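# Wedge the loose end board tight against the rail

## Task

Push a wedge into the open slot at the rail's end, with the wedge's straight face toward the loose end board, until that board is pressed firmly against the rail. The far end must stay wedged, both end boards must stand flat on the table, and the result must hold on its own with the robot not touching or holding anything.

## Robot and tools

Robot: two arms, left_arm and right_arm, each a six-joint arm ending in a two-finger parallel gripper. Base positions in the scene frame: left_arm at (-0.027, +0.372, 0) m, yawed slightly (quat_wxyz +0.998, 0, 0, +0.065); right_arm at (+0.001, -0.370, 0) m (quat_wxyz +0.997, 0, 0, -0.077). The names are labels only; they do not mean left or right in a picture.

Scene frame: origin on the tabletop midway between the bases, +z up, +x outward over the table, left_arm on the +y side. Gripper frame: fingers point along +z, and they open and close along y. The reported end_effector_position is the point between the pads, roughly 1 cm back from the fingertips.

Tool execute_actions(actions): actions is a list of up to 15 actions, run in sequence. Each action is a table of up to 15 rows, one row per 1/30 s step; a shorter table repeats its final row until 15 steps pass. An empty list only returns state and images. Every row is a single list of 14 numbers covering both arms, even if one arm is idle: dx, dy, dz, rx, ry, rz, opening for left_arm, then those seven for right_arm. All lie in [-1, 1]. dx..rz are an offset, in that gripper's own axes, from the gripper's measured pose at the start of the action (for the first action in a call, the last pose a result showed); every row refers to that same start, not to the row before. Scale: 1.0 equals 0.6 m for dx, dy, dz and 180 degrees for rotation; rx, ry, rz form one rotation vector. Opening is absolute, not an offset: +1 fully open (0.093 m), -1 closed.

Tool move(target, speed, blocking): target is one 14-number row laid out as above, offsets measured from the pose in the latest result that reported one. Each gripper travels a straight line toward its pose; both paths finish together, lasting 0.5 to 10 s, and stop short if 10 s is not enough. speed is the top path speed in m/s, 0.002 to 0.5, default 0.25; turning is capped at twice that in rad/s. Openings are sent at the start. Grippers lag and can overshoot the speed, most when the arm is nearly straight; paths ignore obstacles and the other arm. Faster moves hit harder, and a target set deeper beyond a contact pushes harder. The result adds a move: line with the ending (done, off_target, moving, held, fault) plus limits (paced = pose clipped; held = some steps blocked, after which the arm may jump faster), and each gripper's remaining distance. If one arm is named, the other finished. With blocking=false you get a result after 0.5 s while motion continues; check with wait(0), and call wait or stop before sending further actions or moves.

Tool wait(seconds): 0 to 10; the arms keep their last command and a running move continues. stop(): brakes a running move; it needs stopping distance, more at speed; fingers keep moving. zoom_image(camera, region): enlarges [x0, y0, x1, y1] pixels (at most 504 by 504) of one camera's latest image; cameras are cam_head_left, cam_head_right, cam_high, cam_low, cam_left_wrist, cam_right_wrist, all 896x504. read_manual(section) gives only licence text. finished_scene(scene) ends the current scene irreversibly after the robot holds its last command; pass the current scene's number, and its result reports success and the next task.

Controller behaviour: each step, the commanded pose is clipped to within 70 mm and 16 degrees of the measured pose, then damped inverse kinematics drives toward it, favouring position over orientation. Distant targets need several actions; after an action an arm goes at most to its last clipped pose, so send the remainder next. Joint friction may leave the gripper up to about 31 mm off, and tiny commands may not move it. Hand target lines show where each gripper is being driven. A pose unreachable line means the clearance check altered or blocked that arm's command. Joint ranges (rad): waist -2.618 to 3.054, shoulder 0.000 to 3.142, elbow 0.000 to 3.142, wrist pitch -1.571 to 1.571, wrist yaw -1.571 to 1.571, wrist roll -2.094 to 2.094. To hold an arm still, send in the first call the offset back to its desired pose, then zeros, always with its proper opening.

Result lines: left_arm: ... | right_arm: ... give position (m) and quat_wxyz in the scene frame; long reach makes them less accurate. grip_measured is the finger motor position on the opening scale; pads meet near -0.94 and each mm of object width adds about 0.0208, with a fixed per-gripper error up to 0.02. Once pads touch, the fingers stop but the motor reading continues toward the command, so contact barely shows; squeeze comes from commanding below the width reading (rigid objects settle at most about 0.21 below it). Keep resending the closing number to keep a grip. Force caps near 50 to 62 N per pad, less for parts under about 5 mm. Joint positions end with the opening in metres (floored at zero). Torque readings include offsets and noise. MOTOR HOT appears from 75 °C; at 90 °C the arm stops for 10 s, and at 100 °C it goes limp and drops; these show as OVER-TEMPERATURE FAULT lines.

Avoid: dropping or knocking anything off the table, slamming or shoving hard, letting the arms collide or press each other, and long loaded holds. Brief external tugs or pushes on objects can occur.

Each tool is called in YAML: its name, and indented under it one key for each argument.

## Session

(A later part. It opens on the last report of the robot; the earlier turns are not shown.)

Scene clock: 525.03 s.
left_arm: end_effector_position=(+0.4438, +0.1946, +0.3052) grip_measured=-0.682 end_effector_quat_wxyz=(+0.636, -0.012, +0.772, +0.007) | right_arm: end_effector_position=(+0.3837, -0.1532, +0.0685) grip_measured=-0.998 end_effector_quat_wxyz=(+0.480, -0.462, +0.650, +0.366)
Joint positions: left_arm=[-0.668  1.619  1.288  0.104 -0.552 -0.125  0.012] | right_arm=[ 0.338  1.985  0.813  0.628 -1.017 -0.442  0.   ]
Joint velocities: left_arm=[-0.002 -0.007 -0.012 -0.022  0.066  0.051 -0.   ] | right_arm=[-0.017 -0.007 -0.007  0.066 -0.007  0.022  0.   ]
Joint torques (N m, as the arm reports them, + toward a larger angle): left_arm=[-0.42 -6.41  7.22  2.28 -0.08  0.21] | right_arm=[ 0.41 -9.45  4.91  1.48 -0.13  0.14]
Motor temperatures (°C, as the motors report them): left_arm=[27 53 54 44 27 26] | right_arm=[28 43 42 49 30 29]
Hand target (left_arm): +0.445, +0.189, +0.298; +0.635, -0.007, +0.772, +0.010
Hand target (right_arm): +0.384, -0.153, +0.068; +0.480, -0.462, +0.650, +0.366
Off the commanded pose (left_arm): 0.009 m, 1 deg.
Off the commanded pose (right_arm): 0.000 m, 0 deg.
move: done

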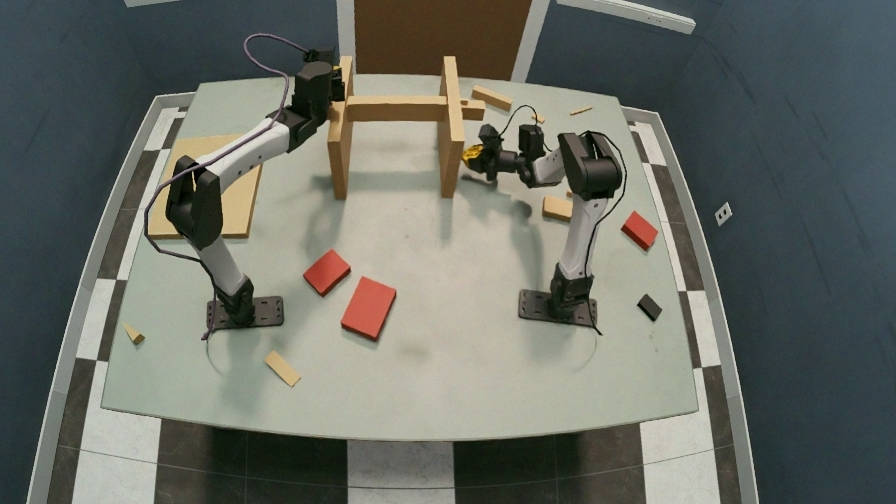

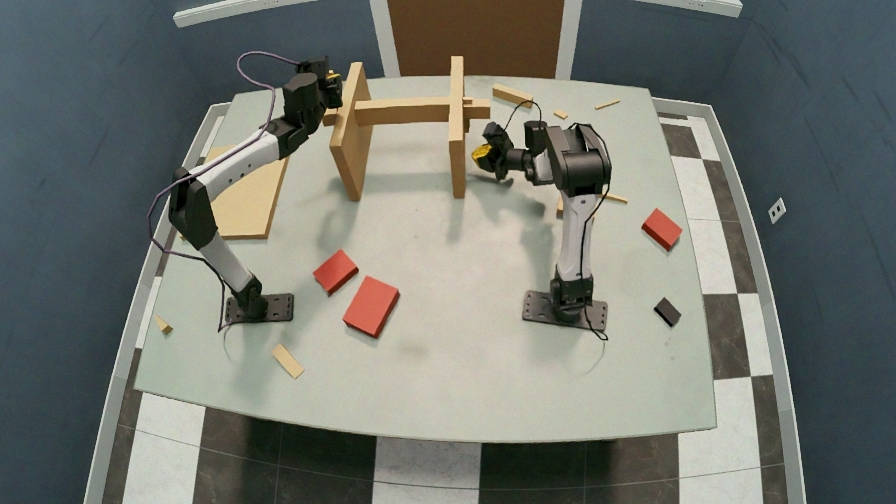

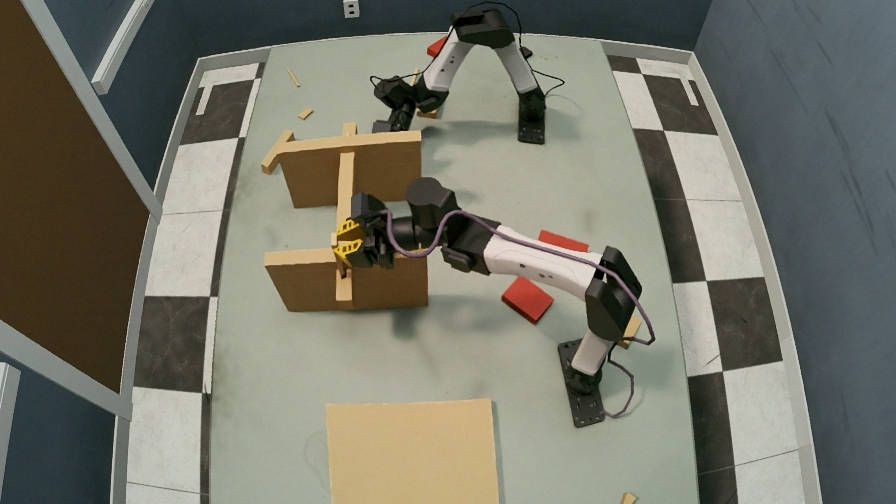

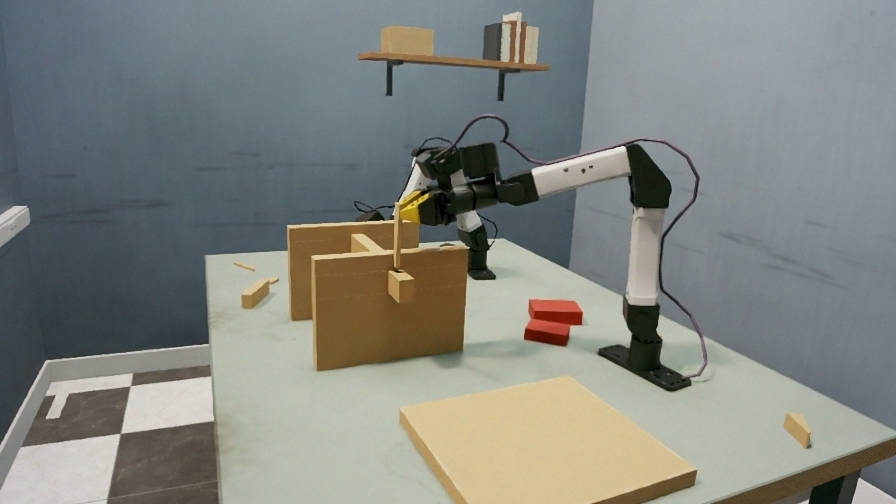

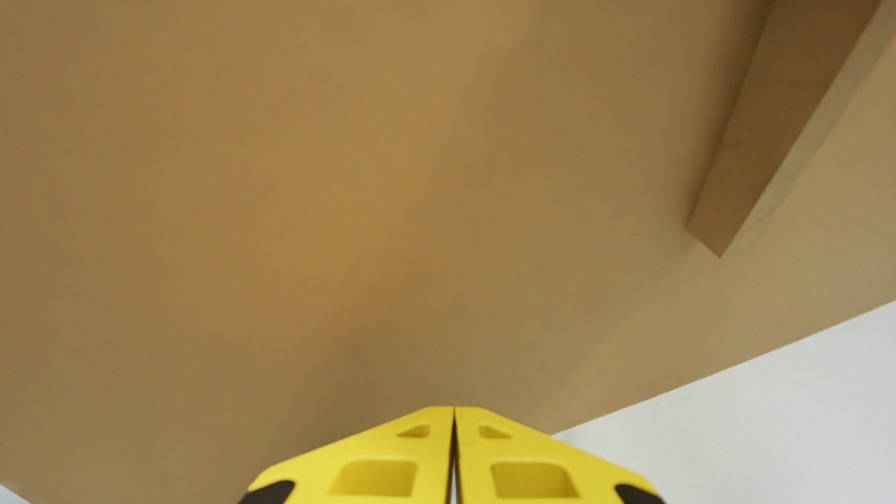

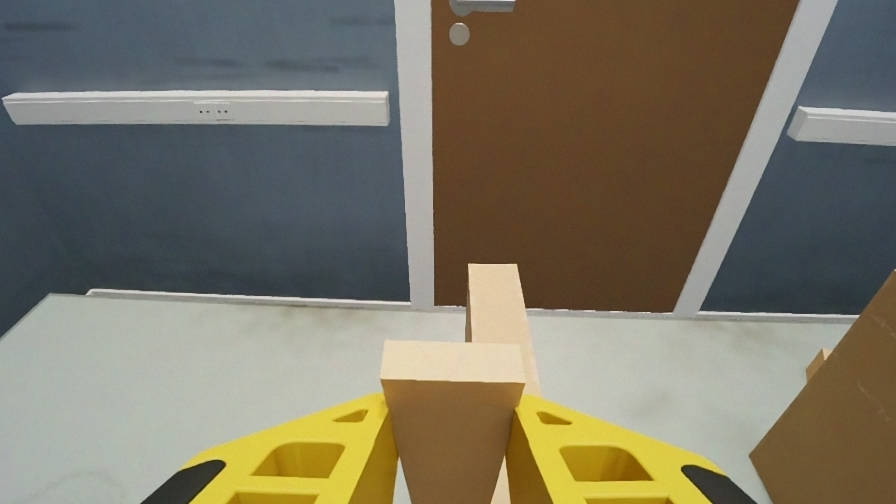

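move:
  target: [0.0221, 0.0001, 0.0043, 0.0032, 0.0033, -0.0164, -0.75, 0, 0, 0, 0, 0, 0, -1]
  speed: 0.02

zoom_image:
  camera: "cam_low"
  region: [375, 245, 425, 290]

zoom_image:
  camera: "cam_high"
  region: [322, 250, 372, 305]

Scene clock: 557.67 s.
left_arm: end_effector_position=(+0.4424, +0.1939, +0.2943) grip_measured=-0.682 end_effector_quat_wxyz=(+0.629, -0.024, +0.777, -0.007) | right_arm: end_effector_position=(+0.3837, -0.1532, +0.0685) grip_measured=-0.998 end_effector_quat_wxyz=(+0.480, -0.462, +0.650, +0.366)
Joint positions: left_arm=[-0.668  1.619  1.261  0.113 -0.543 -0.17   0.012] | right_arm=[ 0.338  1.985  0.813  0.628 -1.017 -0.442  0.   ]
Joint velocities: left_arm=[-0.002  0.012  0.002 -0.022 -0.022 -0.007 -0.   ] | right_arm=[ 0.002 -0.007 -0.002 -0.066  0.037  0.037  0.   ]
Joint torques (N m, as the arm reports them, + toward a larger angle): left_arm=[ 0.5  -7.6   7.4   2.23  0.01 -0.03] | right_arm=[ 0.4  -9.46  4.9   1.48 -0.13  0.14]
Motor temperatures (°C, as the motors report them): left_arm=[27 52 50 45 27 26] | right_arm=[28 43 42 49 30 29]
Hand target (left_arm): +0.444, +0.194, +0.292; +0.631, -0.029, +0.775, -0.013
Hand target (right_arm): +0.384, -0.153, +0.068; +0.480, -0.462, +0.650, +0.366
Off the commanded pose (left_arm): 0.003 m, 1 deg.
Off the commanded pose (right_arm): 0.000 m, 0 deg.
move: done

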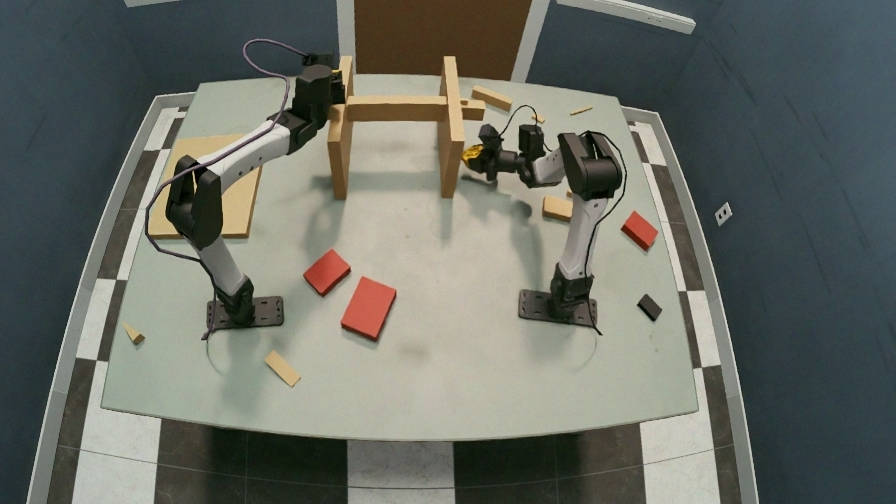

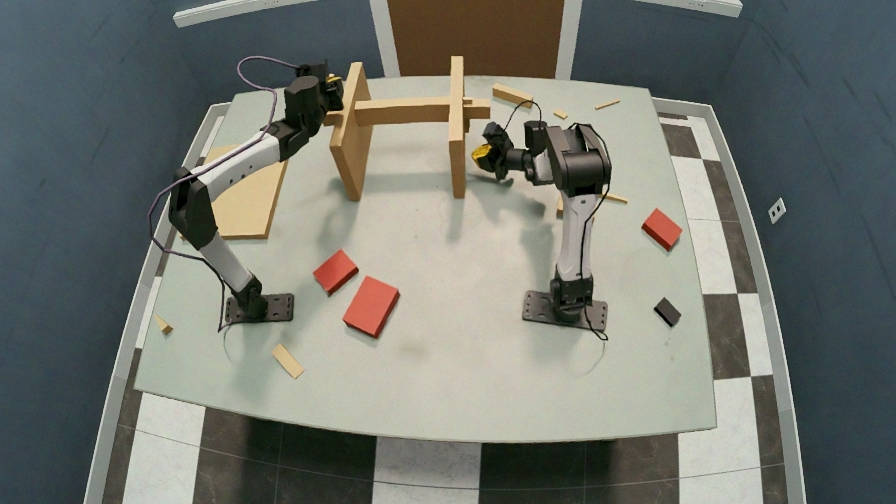

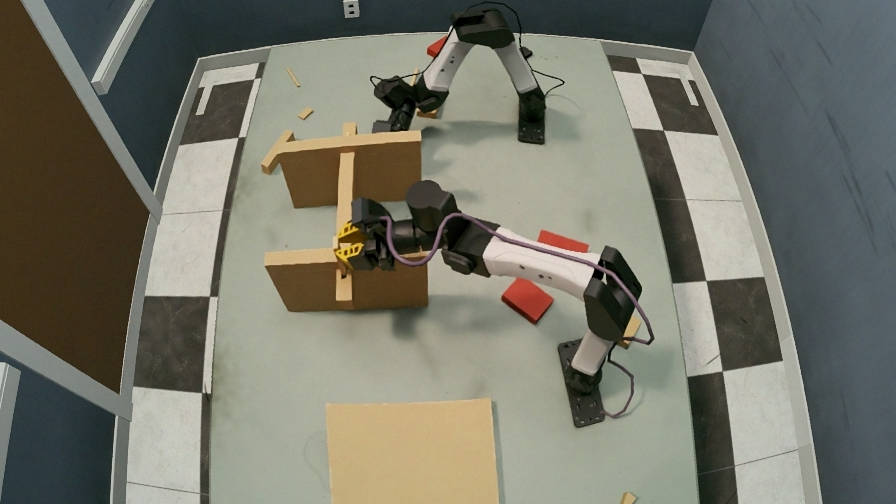

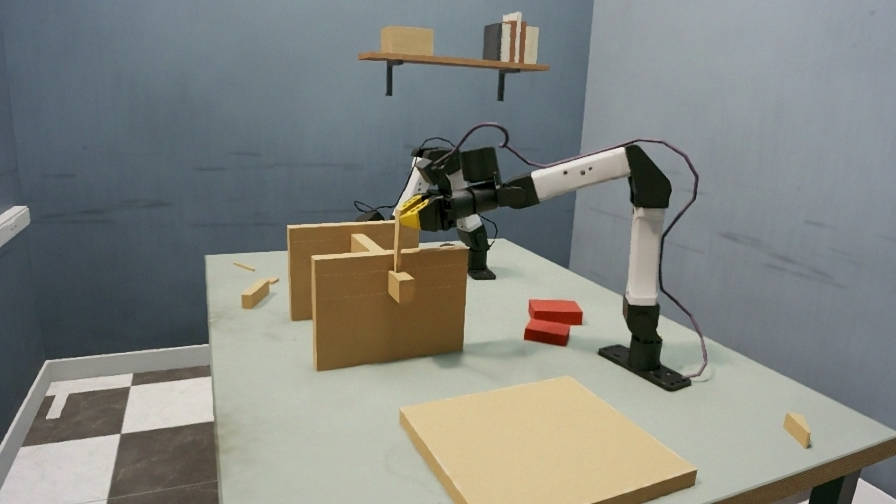

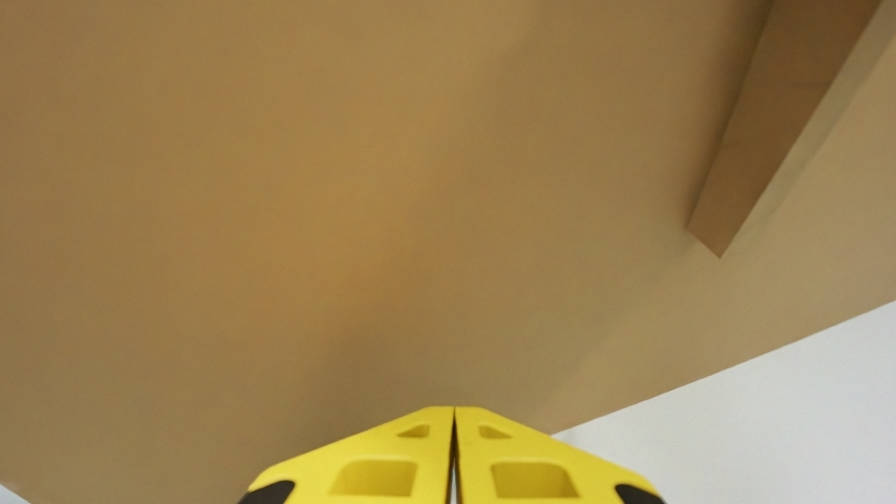

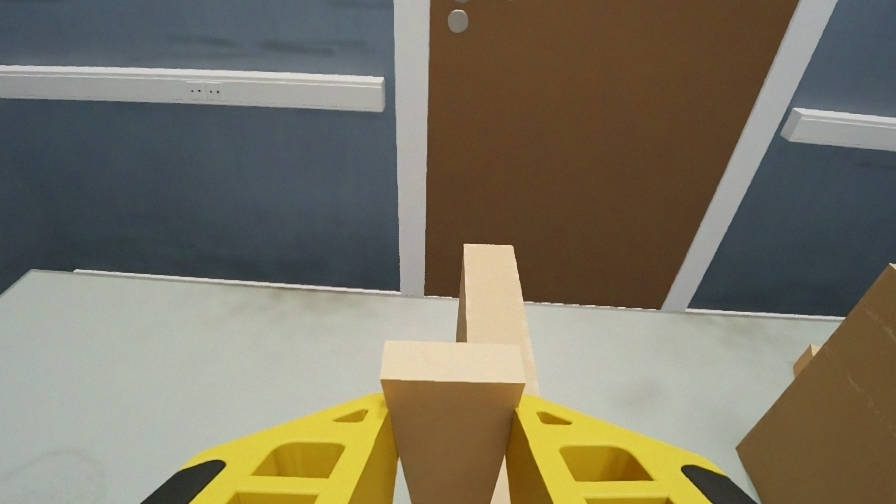

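Region (375, 245, 425, 290) of cam_low's 896x504 image, scaled by 10.080, with more detail than that image has; it fills the top 454 rows of this view, and the rest is white.

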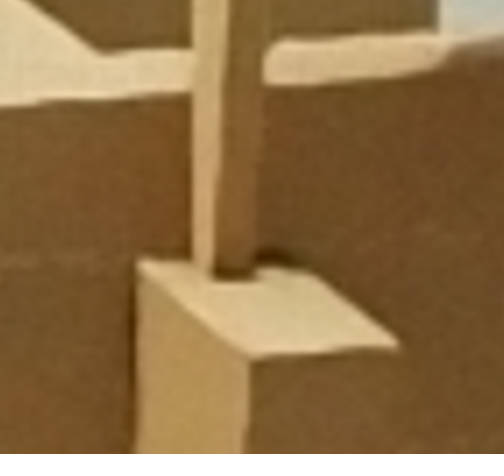

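Region (322, 250, 372, 305) of cam_high's 896x504 image, scaled by 9.164, with more detail than that image has; it fills the left 458 columns of this view, and the rest is white.

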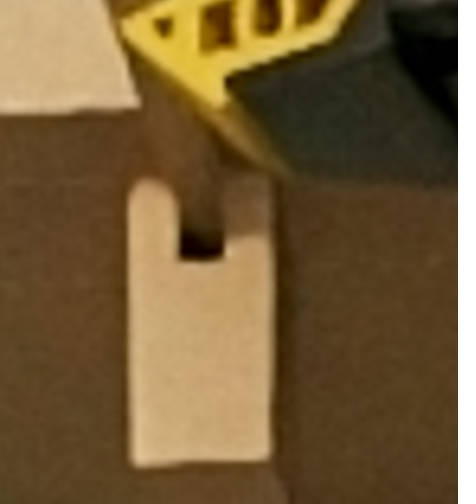

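zoom_image:
  camera: "cam_high"
  region: [332, 262, 358, 284]

zoom_image:
  camera: "cam_low"
  region: [385, 260, 411, 282]

zoom_image:
  camera: "cam_head_right"
  region: [300, 60, 380, 140]

Region (332, 262, 358, 284) of cam_high's 896x504 image, scaled by 19.385, with more detail than that image has; it fills the top 426 rows of this view, and the rest is white.

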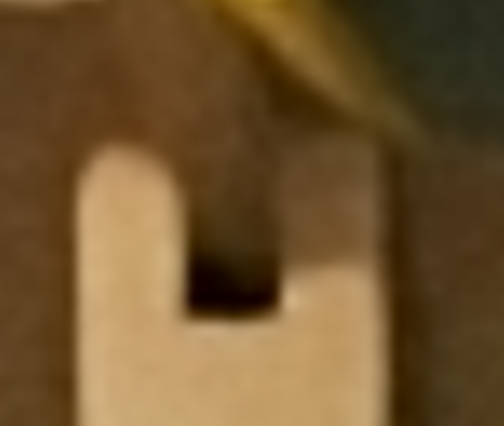

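Region (385, 260, 411, 282) of cam_low's 896x504 image, scaled by 19.385, with more detail than that image has; it fills the top 426 rows of this view, and the rest is white.

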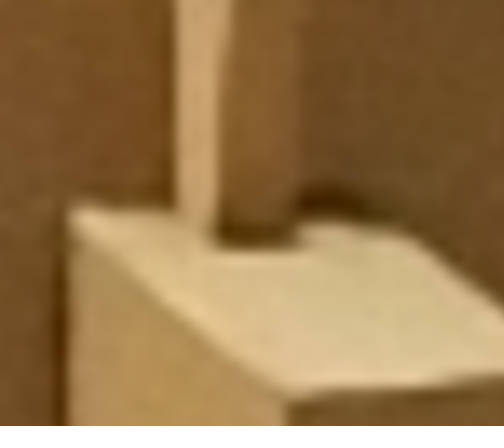

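Region (300, 60, 380, 140) of cam_head_right's 896x504 image, scaled by 6.300, with more detail than that image has.

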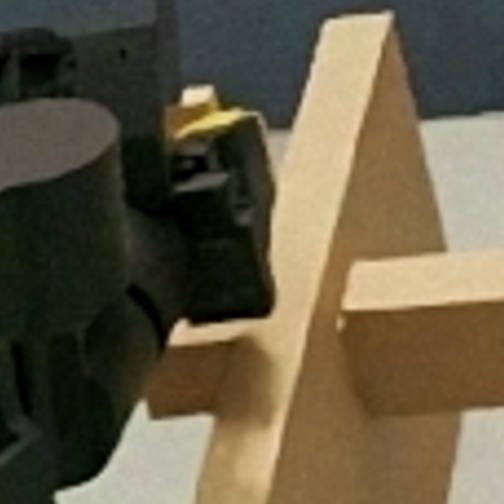

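move:
  target: [0.0312, 0.0012, 0.0135, 0, -0.004, 0, -0.75, 0, 0, 0, 0, 0, 0, -1]
  speed: 0.015

zoom_image:
  camera: "cam_low"
  region: [360, 200, 450, 300]

Scene clock: 581.07 s.
left_arm: end_effector_position=(+0.4436, +0.1938, +0.2803) grip_measured=-0.682 end_effector_quat_wxyz=(+0.633, -0.025, +0.774, -0.007) | right_arm: end_effector_position=(+0.3837, -0.1532, +0.0685) grip_measured=-0.998 end_effector_quat_wxyz=(+0.480, -0.462, +0.650, +0.366)
Joint positions: left_arm=[-0.668  1.632  1.208  0.189 -0.546 -0.167  0.012] | right_arm=[ 0.338  1.985  0.813  0.628 -1.017 -0.442  0.   ]
Joint velocities: left_arm=[-0.017  0.007 -0.007 -0.022 -0.037 -0.022 -0.001] | right_arm=[ 0.007 -0.002 -0.002  0.007  0.037  0.007  0.   ]
Joint torques (N m, as the arm reports them, + toward a larger angle): left_arm=[ 0.56 -6.96  7.46  2.31  0.03  0.14] | right_arm=[ 0.41 -9.46  4.88  1.48 -0.13  0.14]
Motor temperatures (°C, as the motors report them): left_arm=[27 53 49 47 27 26] | right_arm=[28 44 42 49 30 29]
Hand target (left_arm): +0.447, +0.194, +0.274; +0.634, -0.024, +0.773, -0.007
Hand target (right_arm): +0.384, -0.153, +0.068; +0.480, -0.462, +0.650, +0.366
Off the commanded pose (left_arm): 0.007 m, 0 deg.
Off the commanded pose (right_arm): 0.000 m, 0 deg.
move: done

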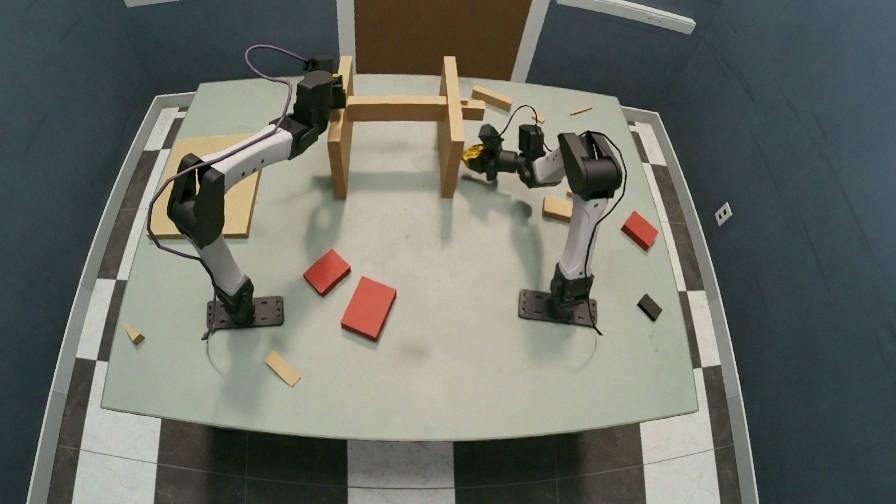

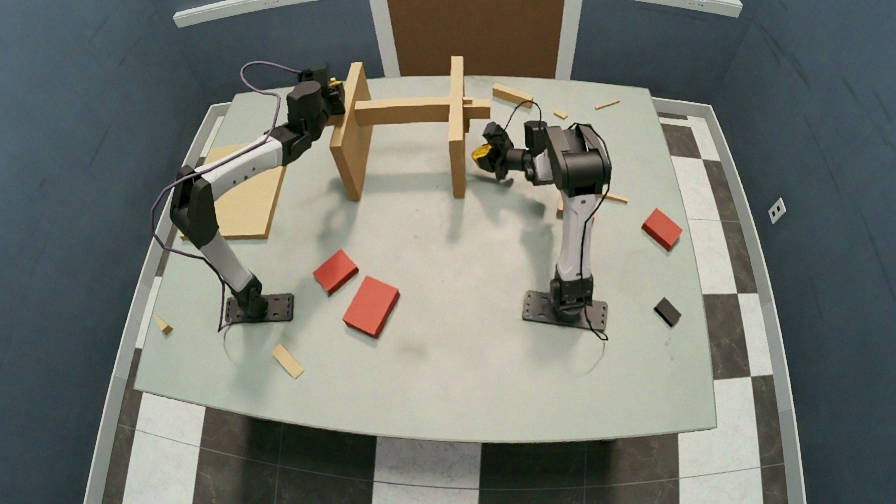

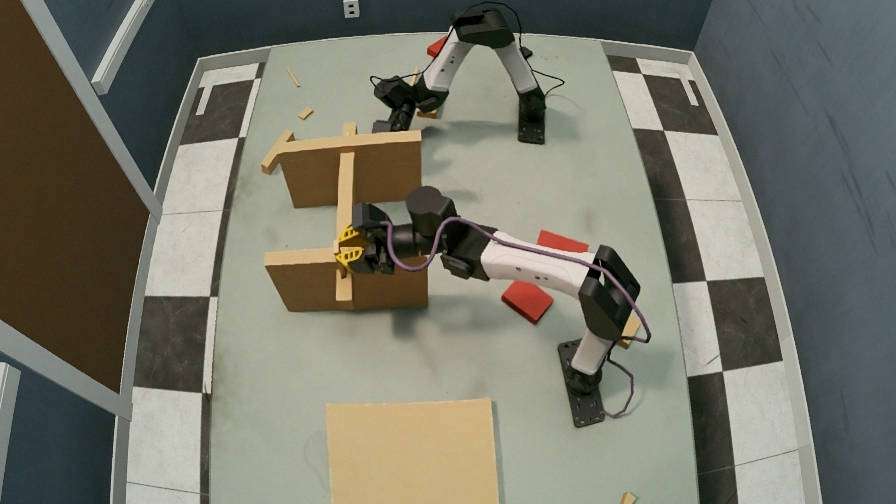

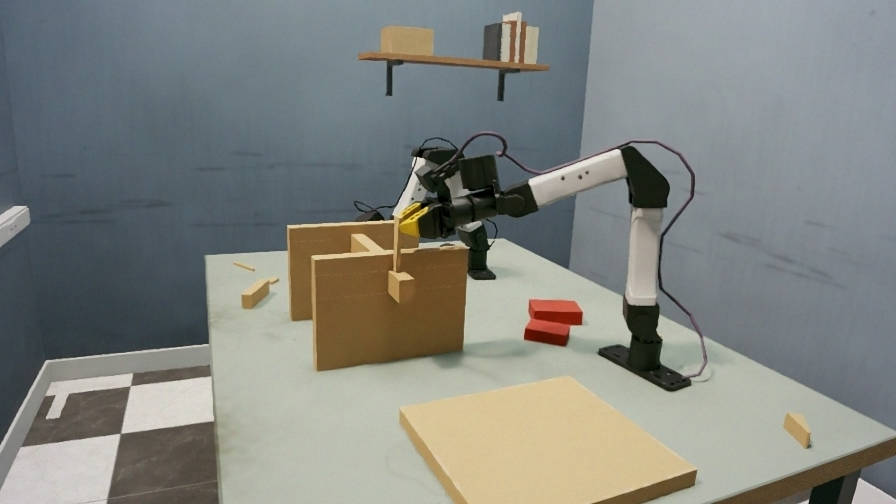

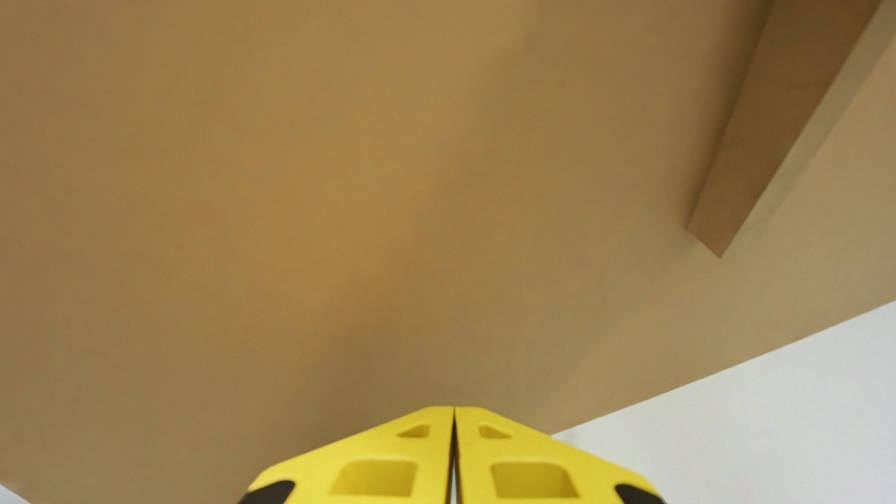

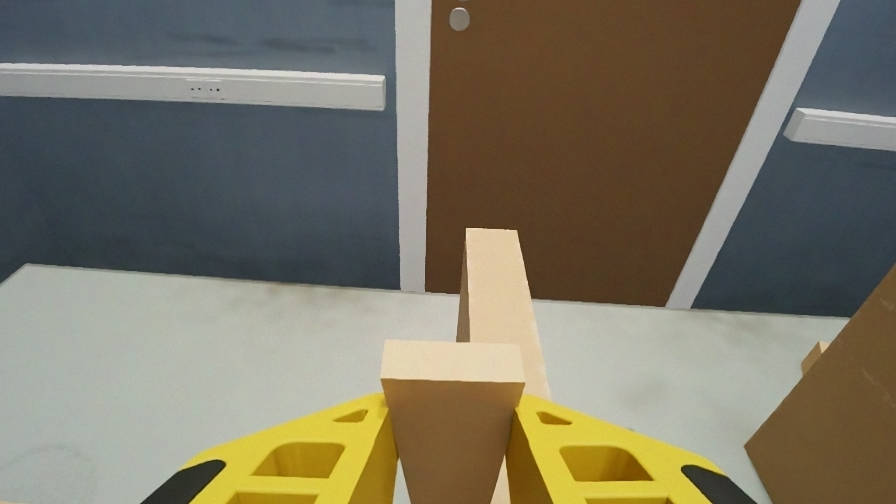

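Region (360, 200, 450, 300) of cam_low's 896x504 image, scaled by 5.040, with more detail than that image has; it fills the left 454 columns of this view, and the rest is white.

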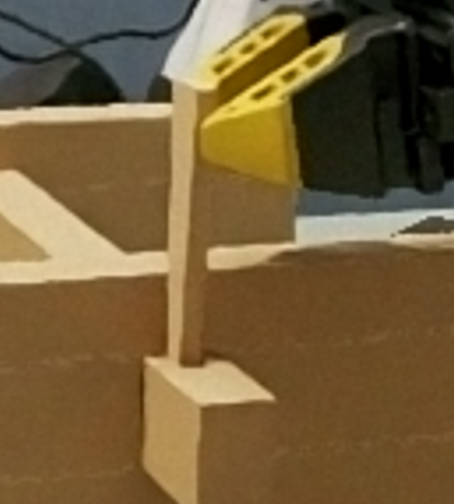

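move:
  target: [0.0451, 0.0019, 0.0126, 0, 0, 0, -0.75, 0, 0, 0, 0, 0, 0, -1]
  speed: 0.02

zoom_image:
  camera: "cam_low"
  region: [360, 200, 470, 320]

Scene clock: 596.40 s.
left_arm: end_effector_position=(+0.4437, +0.1941, +0.2590) grip_measured=-0.682 end_effector_quat_wxyz=(+0.632, -0.026, +0.774, -0.005) | right_arm: end_effector_position=(+0.3837, -0.1532, +0.0685) grip_measured=-0.998 end_effector_quat_wxyz=(+0.480, -0.462, +0.650, +0.366)
Joint positions: left_arm=[-0.668  1.651  1.144  0.27  -0.549 -0.167  0.012] | right_arm=[ 0.338  1.985  0.813  0.628 -1.017 -0.442  0.   ]
Joint velocities: left_arm=[-0.002  0.012 -0.022  0.007 -0.007 -0.037  0.001] | right_arm=[ 0.002 -0.007  0.002  0.007 -0.037 -0.022  0.   ]
Joint torques (N m, as the arm reports them, + toward a larger angle): left_arm=[ 0.34 -6.91  7.14  2.28 -0.01  0.06] | right_arm=[ 0.42 -9.45  4.9   1.48 -0.13  0.14]
Motor temperatures (°C, as the motors report them): left_arm=[27 53 49 48 27 26] | right_arm=[28 44 42 49 30 29]
Hand target (left_arm): +0.446, +0.194, +0.253; +0.633, -0.025, +0.774, -0.007
Hand target (right_arm): +0.384, -0.153, +0.068; +0.480, -0.462, +0.650, +0.366
Off the commanded pose (left_arm): 0.007 m, 0 deg.
Off the commanded pose (right_arm): 0.000 m, 0 deg.
move: done

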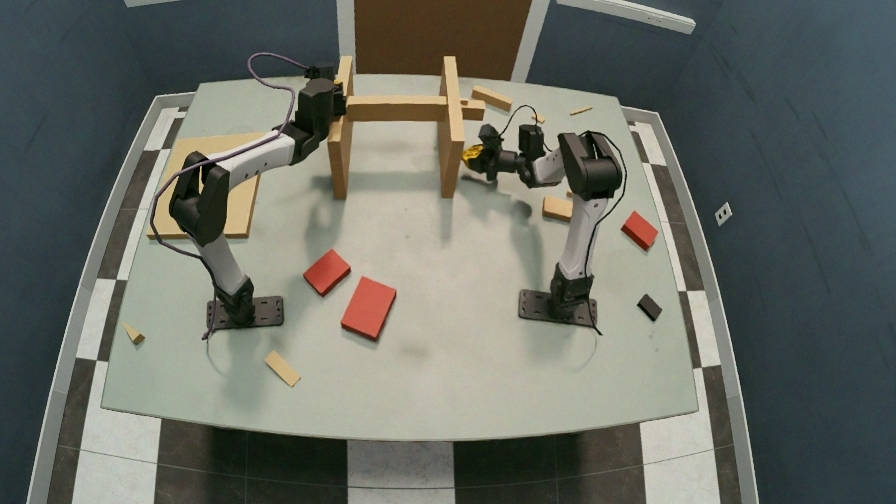

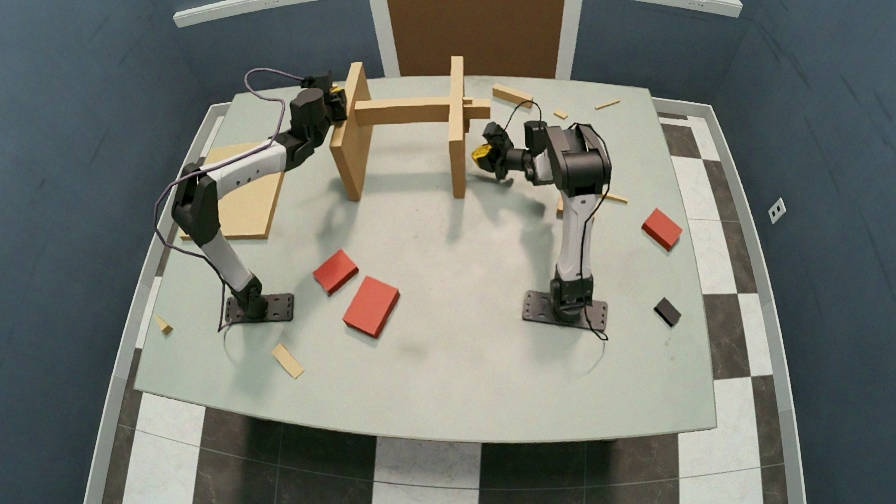

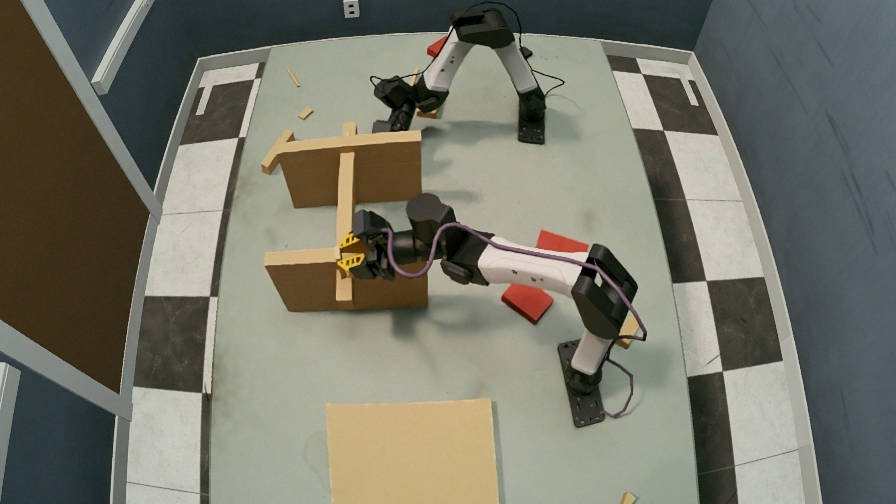

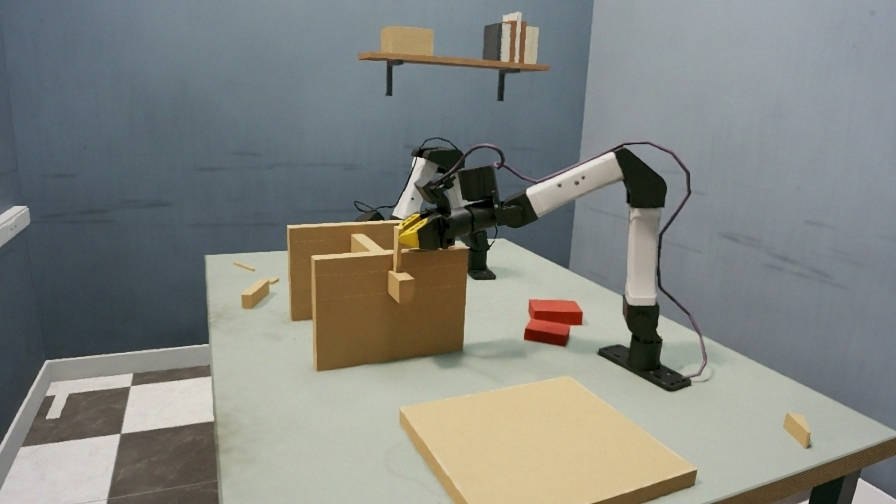

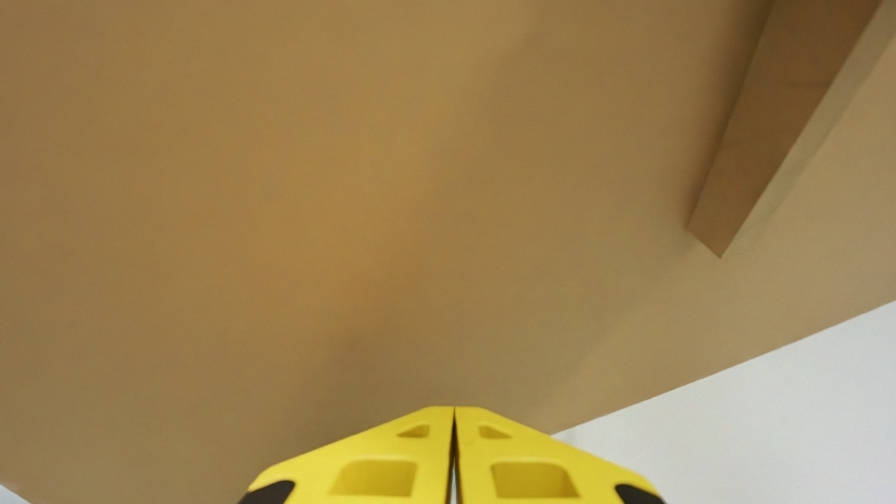

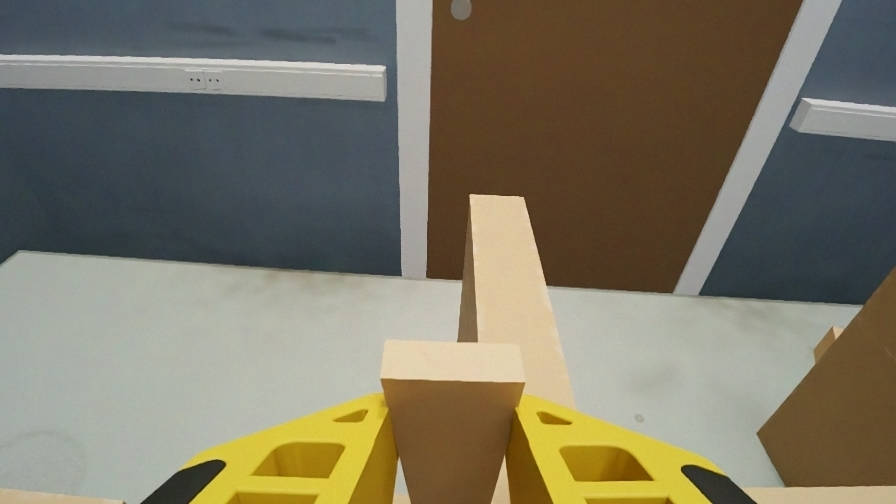

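Region (360, 200, 470, 320) of cam_low's 896x504 image, scaled by 4.200, with more detail than that image has; it fills the left 462 columns of this view, and the rest is white.

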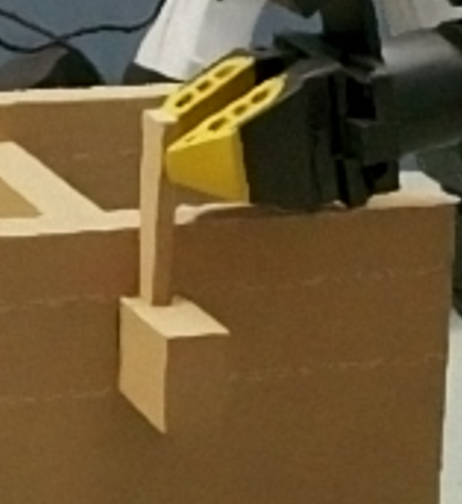

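execute_actions:
  actions:
    - [[0,0,0,0,0,0,-0.6,0,0,0,0,0,0,-1],[0,0,0,0,0,0,-0.55,0,0,0,0,0,0,-1],[0,0,0,0,0,0,-0.52,0,0,0,0,0,0,-1],[0,0,0,0,0,0,-0.50,0,0,0,0,0,0,-1],[0,0,0,0,0,0,-0.49,0,0,0,0,0,0,-1],[0,0,0,0,0,0,-0.485,0,0,0,0,0,0,-1],[0,0,0,0,0,0,-0.48,0,0,0,0,0,0,-1],[0,0,0,0,0,0,-0.475,0,0,0,0,0,0,-1],[0,0,0,0,0,0,-0.47,0,0,0,0,0,0,-1],[0,0,0,0,0,0,-0.465,0,0,0,0,0,0,-1],[0,0,0,0,0,0,-0.46,0,0,0,0,0,0,-1],[0,0,0,0,0,0,-0.455,0,0,0,0,0,0,-1],[0,0,0,0,0,0,-0.45,0,0,0,0,0,0,-1],[0,0,0,0,0,0,-0.445,0,0,0,0,0,0,-1],[0,0,0,0,0,0,-0.44,0,0,0,0,0,0,-1]]
    - [[0,0,0,0,0,0,-0.435,0,0,0,0,0,0,-1],[0,0,0,0,0,0,-0.43,0,0,0,0,0,0,-1],[0,0,0,0,0,0,-0.425,0,0,0,0,0,0,-1],[0,0,0,0,0,0,-0.42,0,0,0,0,0,0,-1],[0,0,0,0,0,0,-0.415,0,0,0,0,0,0,-1],[0,0,0,0,0,0,-0.41,0,0,0,0,0,0,-1],[0,0,0,0,0,0,-0.405,0,0,0,0,0,0,-1],[0,0,0,0,0,0,-0.40,0,0,0,0,0,0,-1],[0,0,0,0,0,0,-0.39,0,0,0,0,0,0,-1],[0,0,0,0,0,0,-0.38,0,0,0,0,0,0,-1],[0,0,0,0,0,0,-0.36,0,0,0,0,0,0,-1],[0,0,0,0,0,0,-0.34,0,0,0,0,0,0,-1],[0,0,0,0,0,0,-0.32,0,0,0,0,0,0,-1],[0,0,0,0,0,0,-0.30,0,0,0,0,0,0,-1],[0,0,0,0,0,0,-0.28,0,0,0,0,0,0,-1]]

zoom_image:
  camera: "cam_low"
  region: [360, 200, 470, 320]

Scene clock: 608.07 s.
left_arm: end_effector_position=(+0.4437, +0.1943, +0.2589) grip_measured=-0.291 end_effector_quat_wxyz=(+0.632, -0.026, +0.774, -0.005) | right_arm: end_effector_position=(+0.3837, -0.1532, +0.0685) grip_measured=-0.998 end_effector_quat_wxyz=(+0.480, -0.462, +0.650, +0.366)
Joint positions: left_arm=[-0.668  1.651  1.143  0.271 -0.549 -0.167  0.031] | right_arm=[ 0.338  1.985  0.813  0.628 -1.017 -0.442  0.   ]
Joint velocities: left_arm=[-0.007  0.017  0.012  0.022 -0.007  0.066  0.018] | right_arm=[ 0.002  0.007 -0.002 -0.007  0.007 -0.051  0.   ]
Joint torques (N m, as the arm reports them, + toward a larger angle): left_arm=[ 0.05 -8.24  8.14  1.97 -0.05  0.09] | right_arm=[ 0.4  -9.46  4.9   1.48 -0.13  0.14]
Motor temperatures (°C, as the motors report them): left_arm=[27 53 48 48 27 26] | right_arm=[28 44 42 49 30 29]
Hand target (left_arm): +0.444, +0.194, +0.259; +0.632, -0.026, +0.774, -0.005
Hand target (right_arm): +0.384, -0.153, +0.068; +0.480, -0.462, +0.650, +0.366
Off the commanded pose (left_arm): 0.000 m, 0 deg.
Off the commanded pose (right_arm): 0.000 m, 0 deg.

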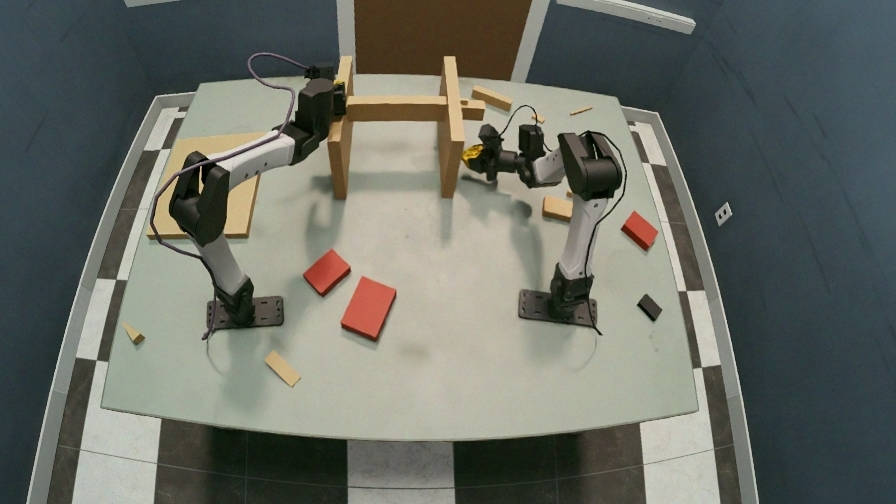

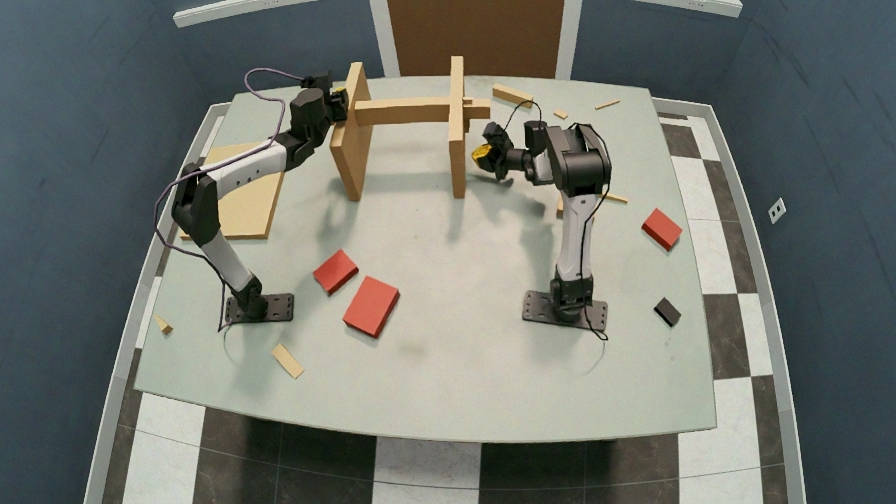

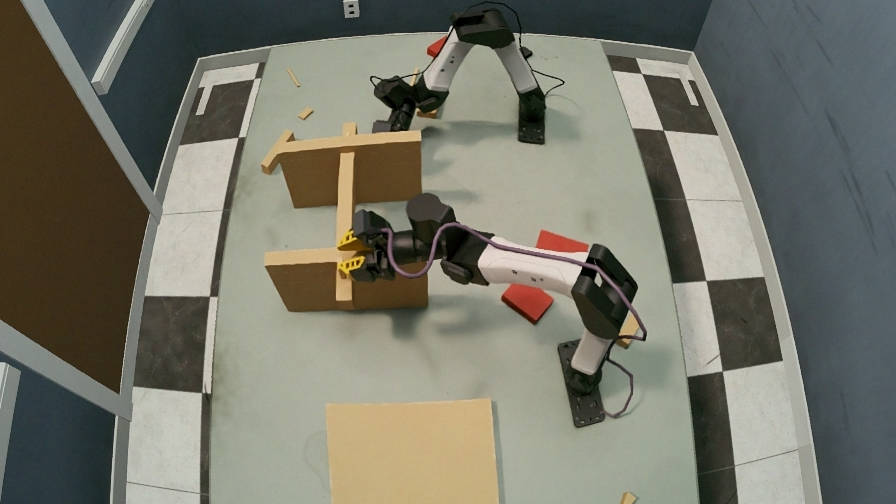

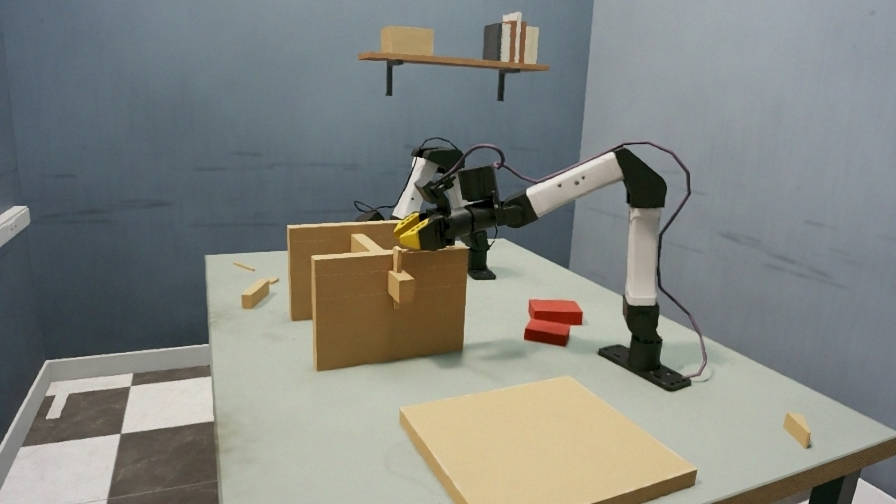

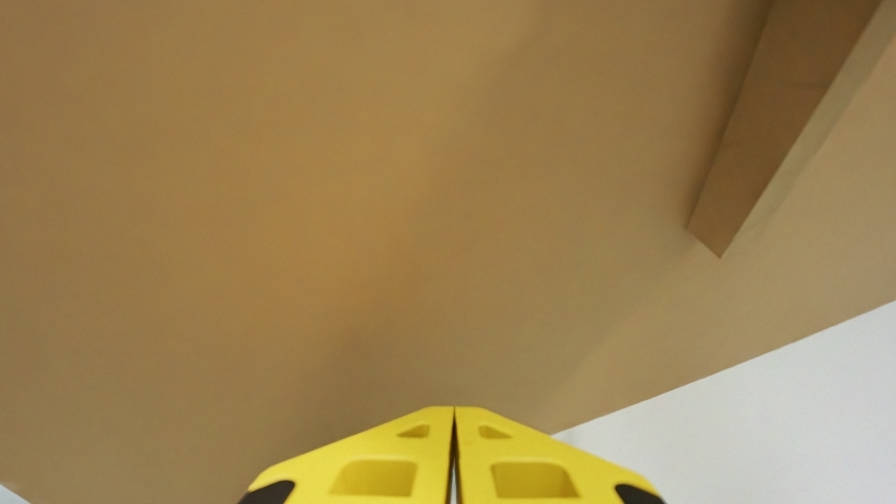

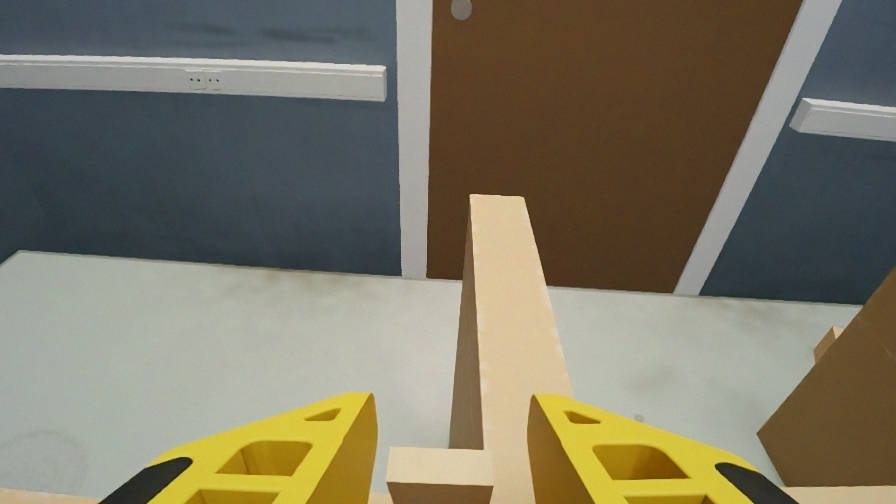

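Region (360, 200, 470, 320) of cam_low's 896x504 image, scaled by 4.200, with more detail than that image has; it fills the left 462 columns of this view, and the rest is white.

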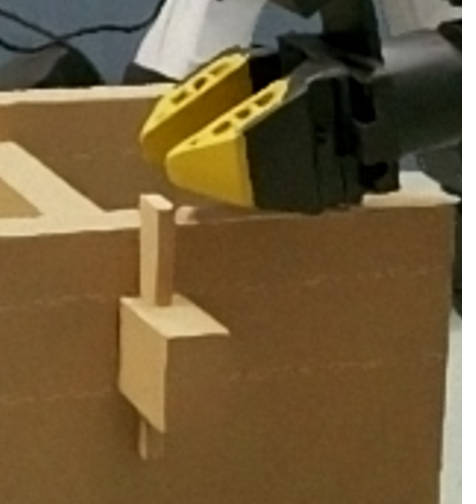

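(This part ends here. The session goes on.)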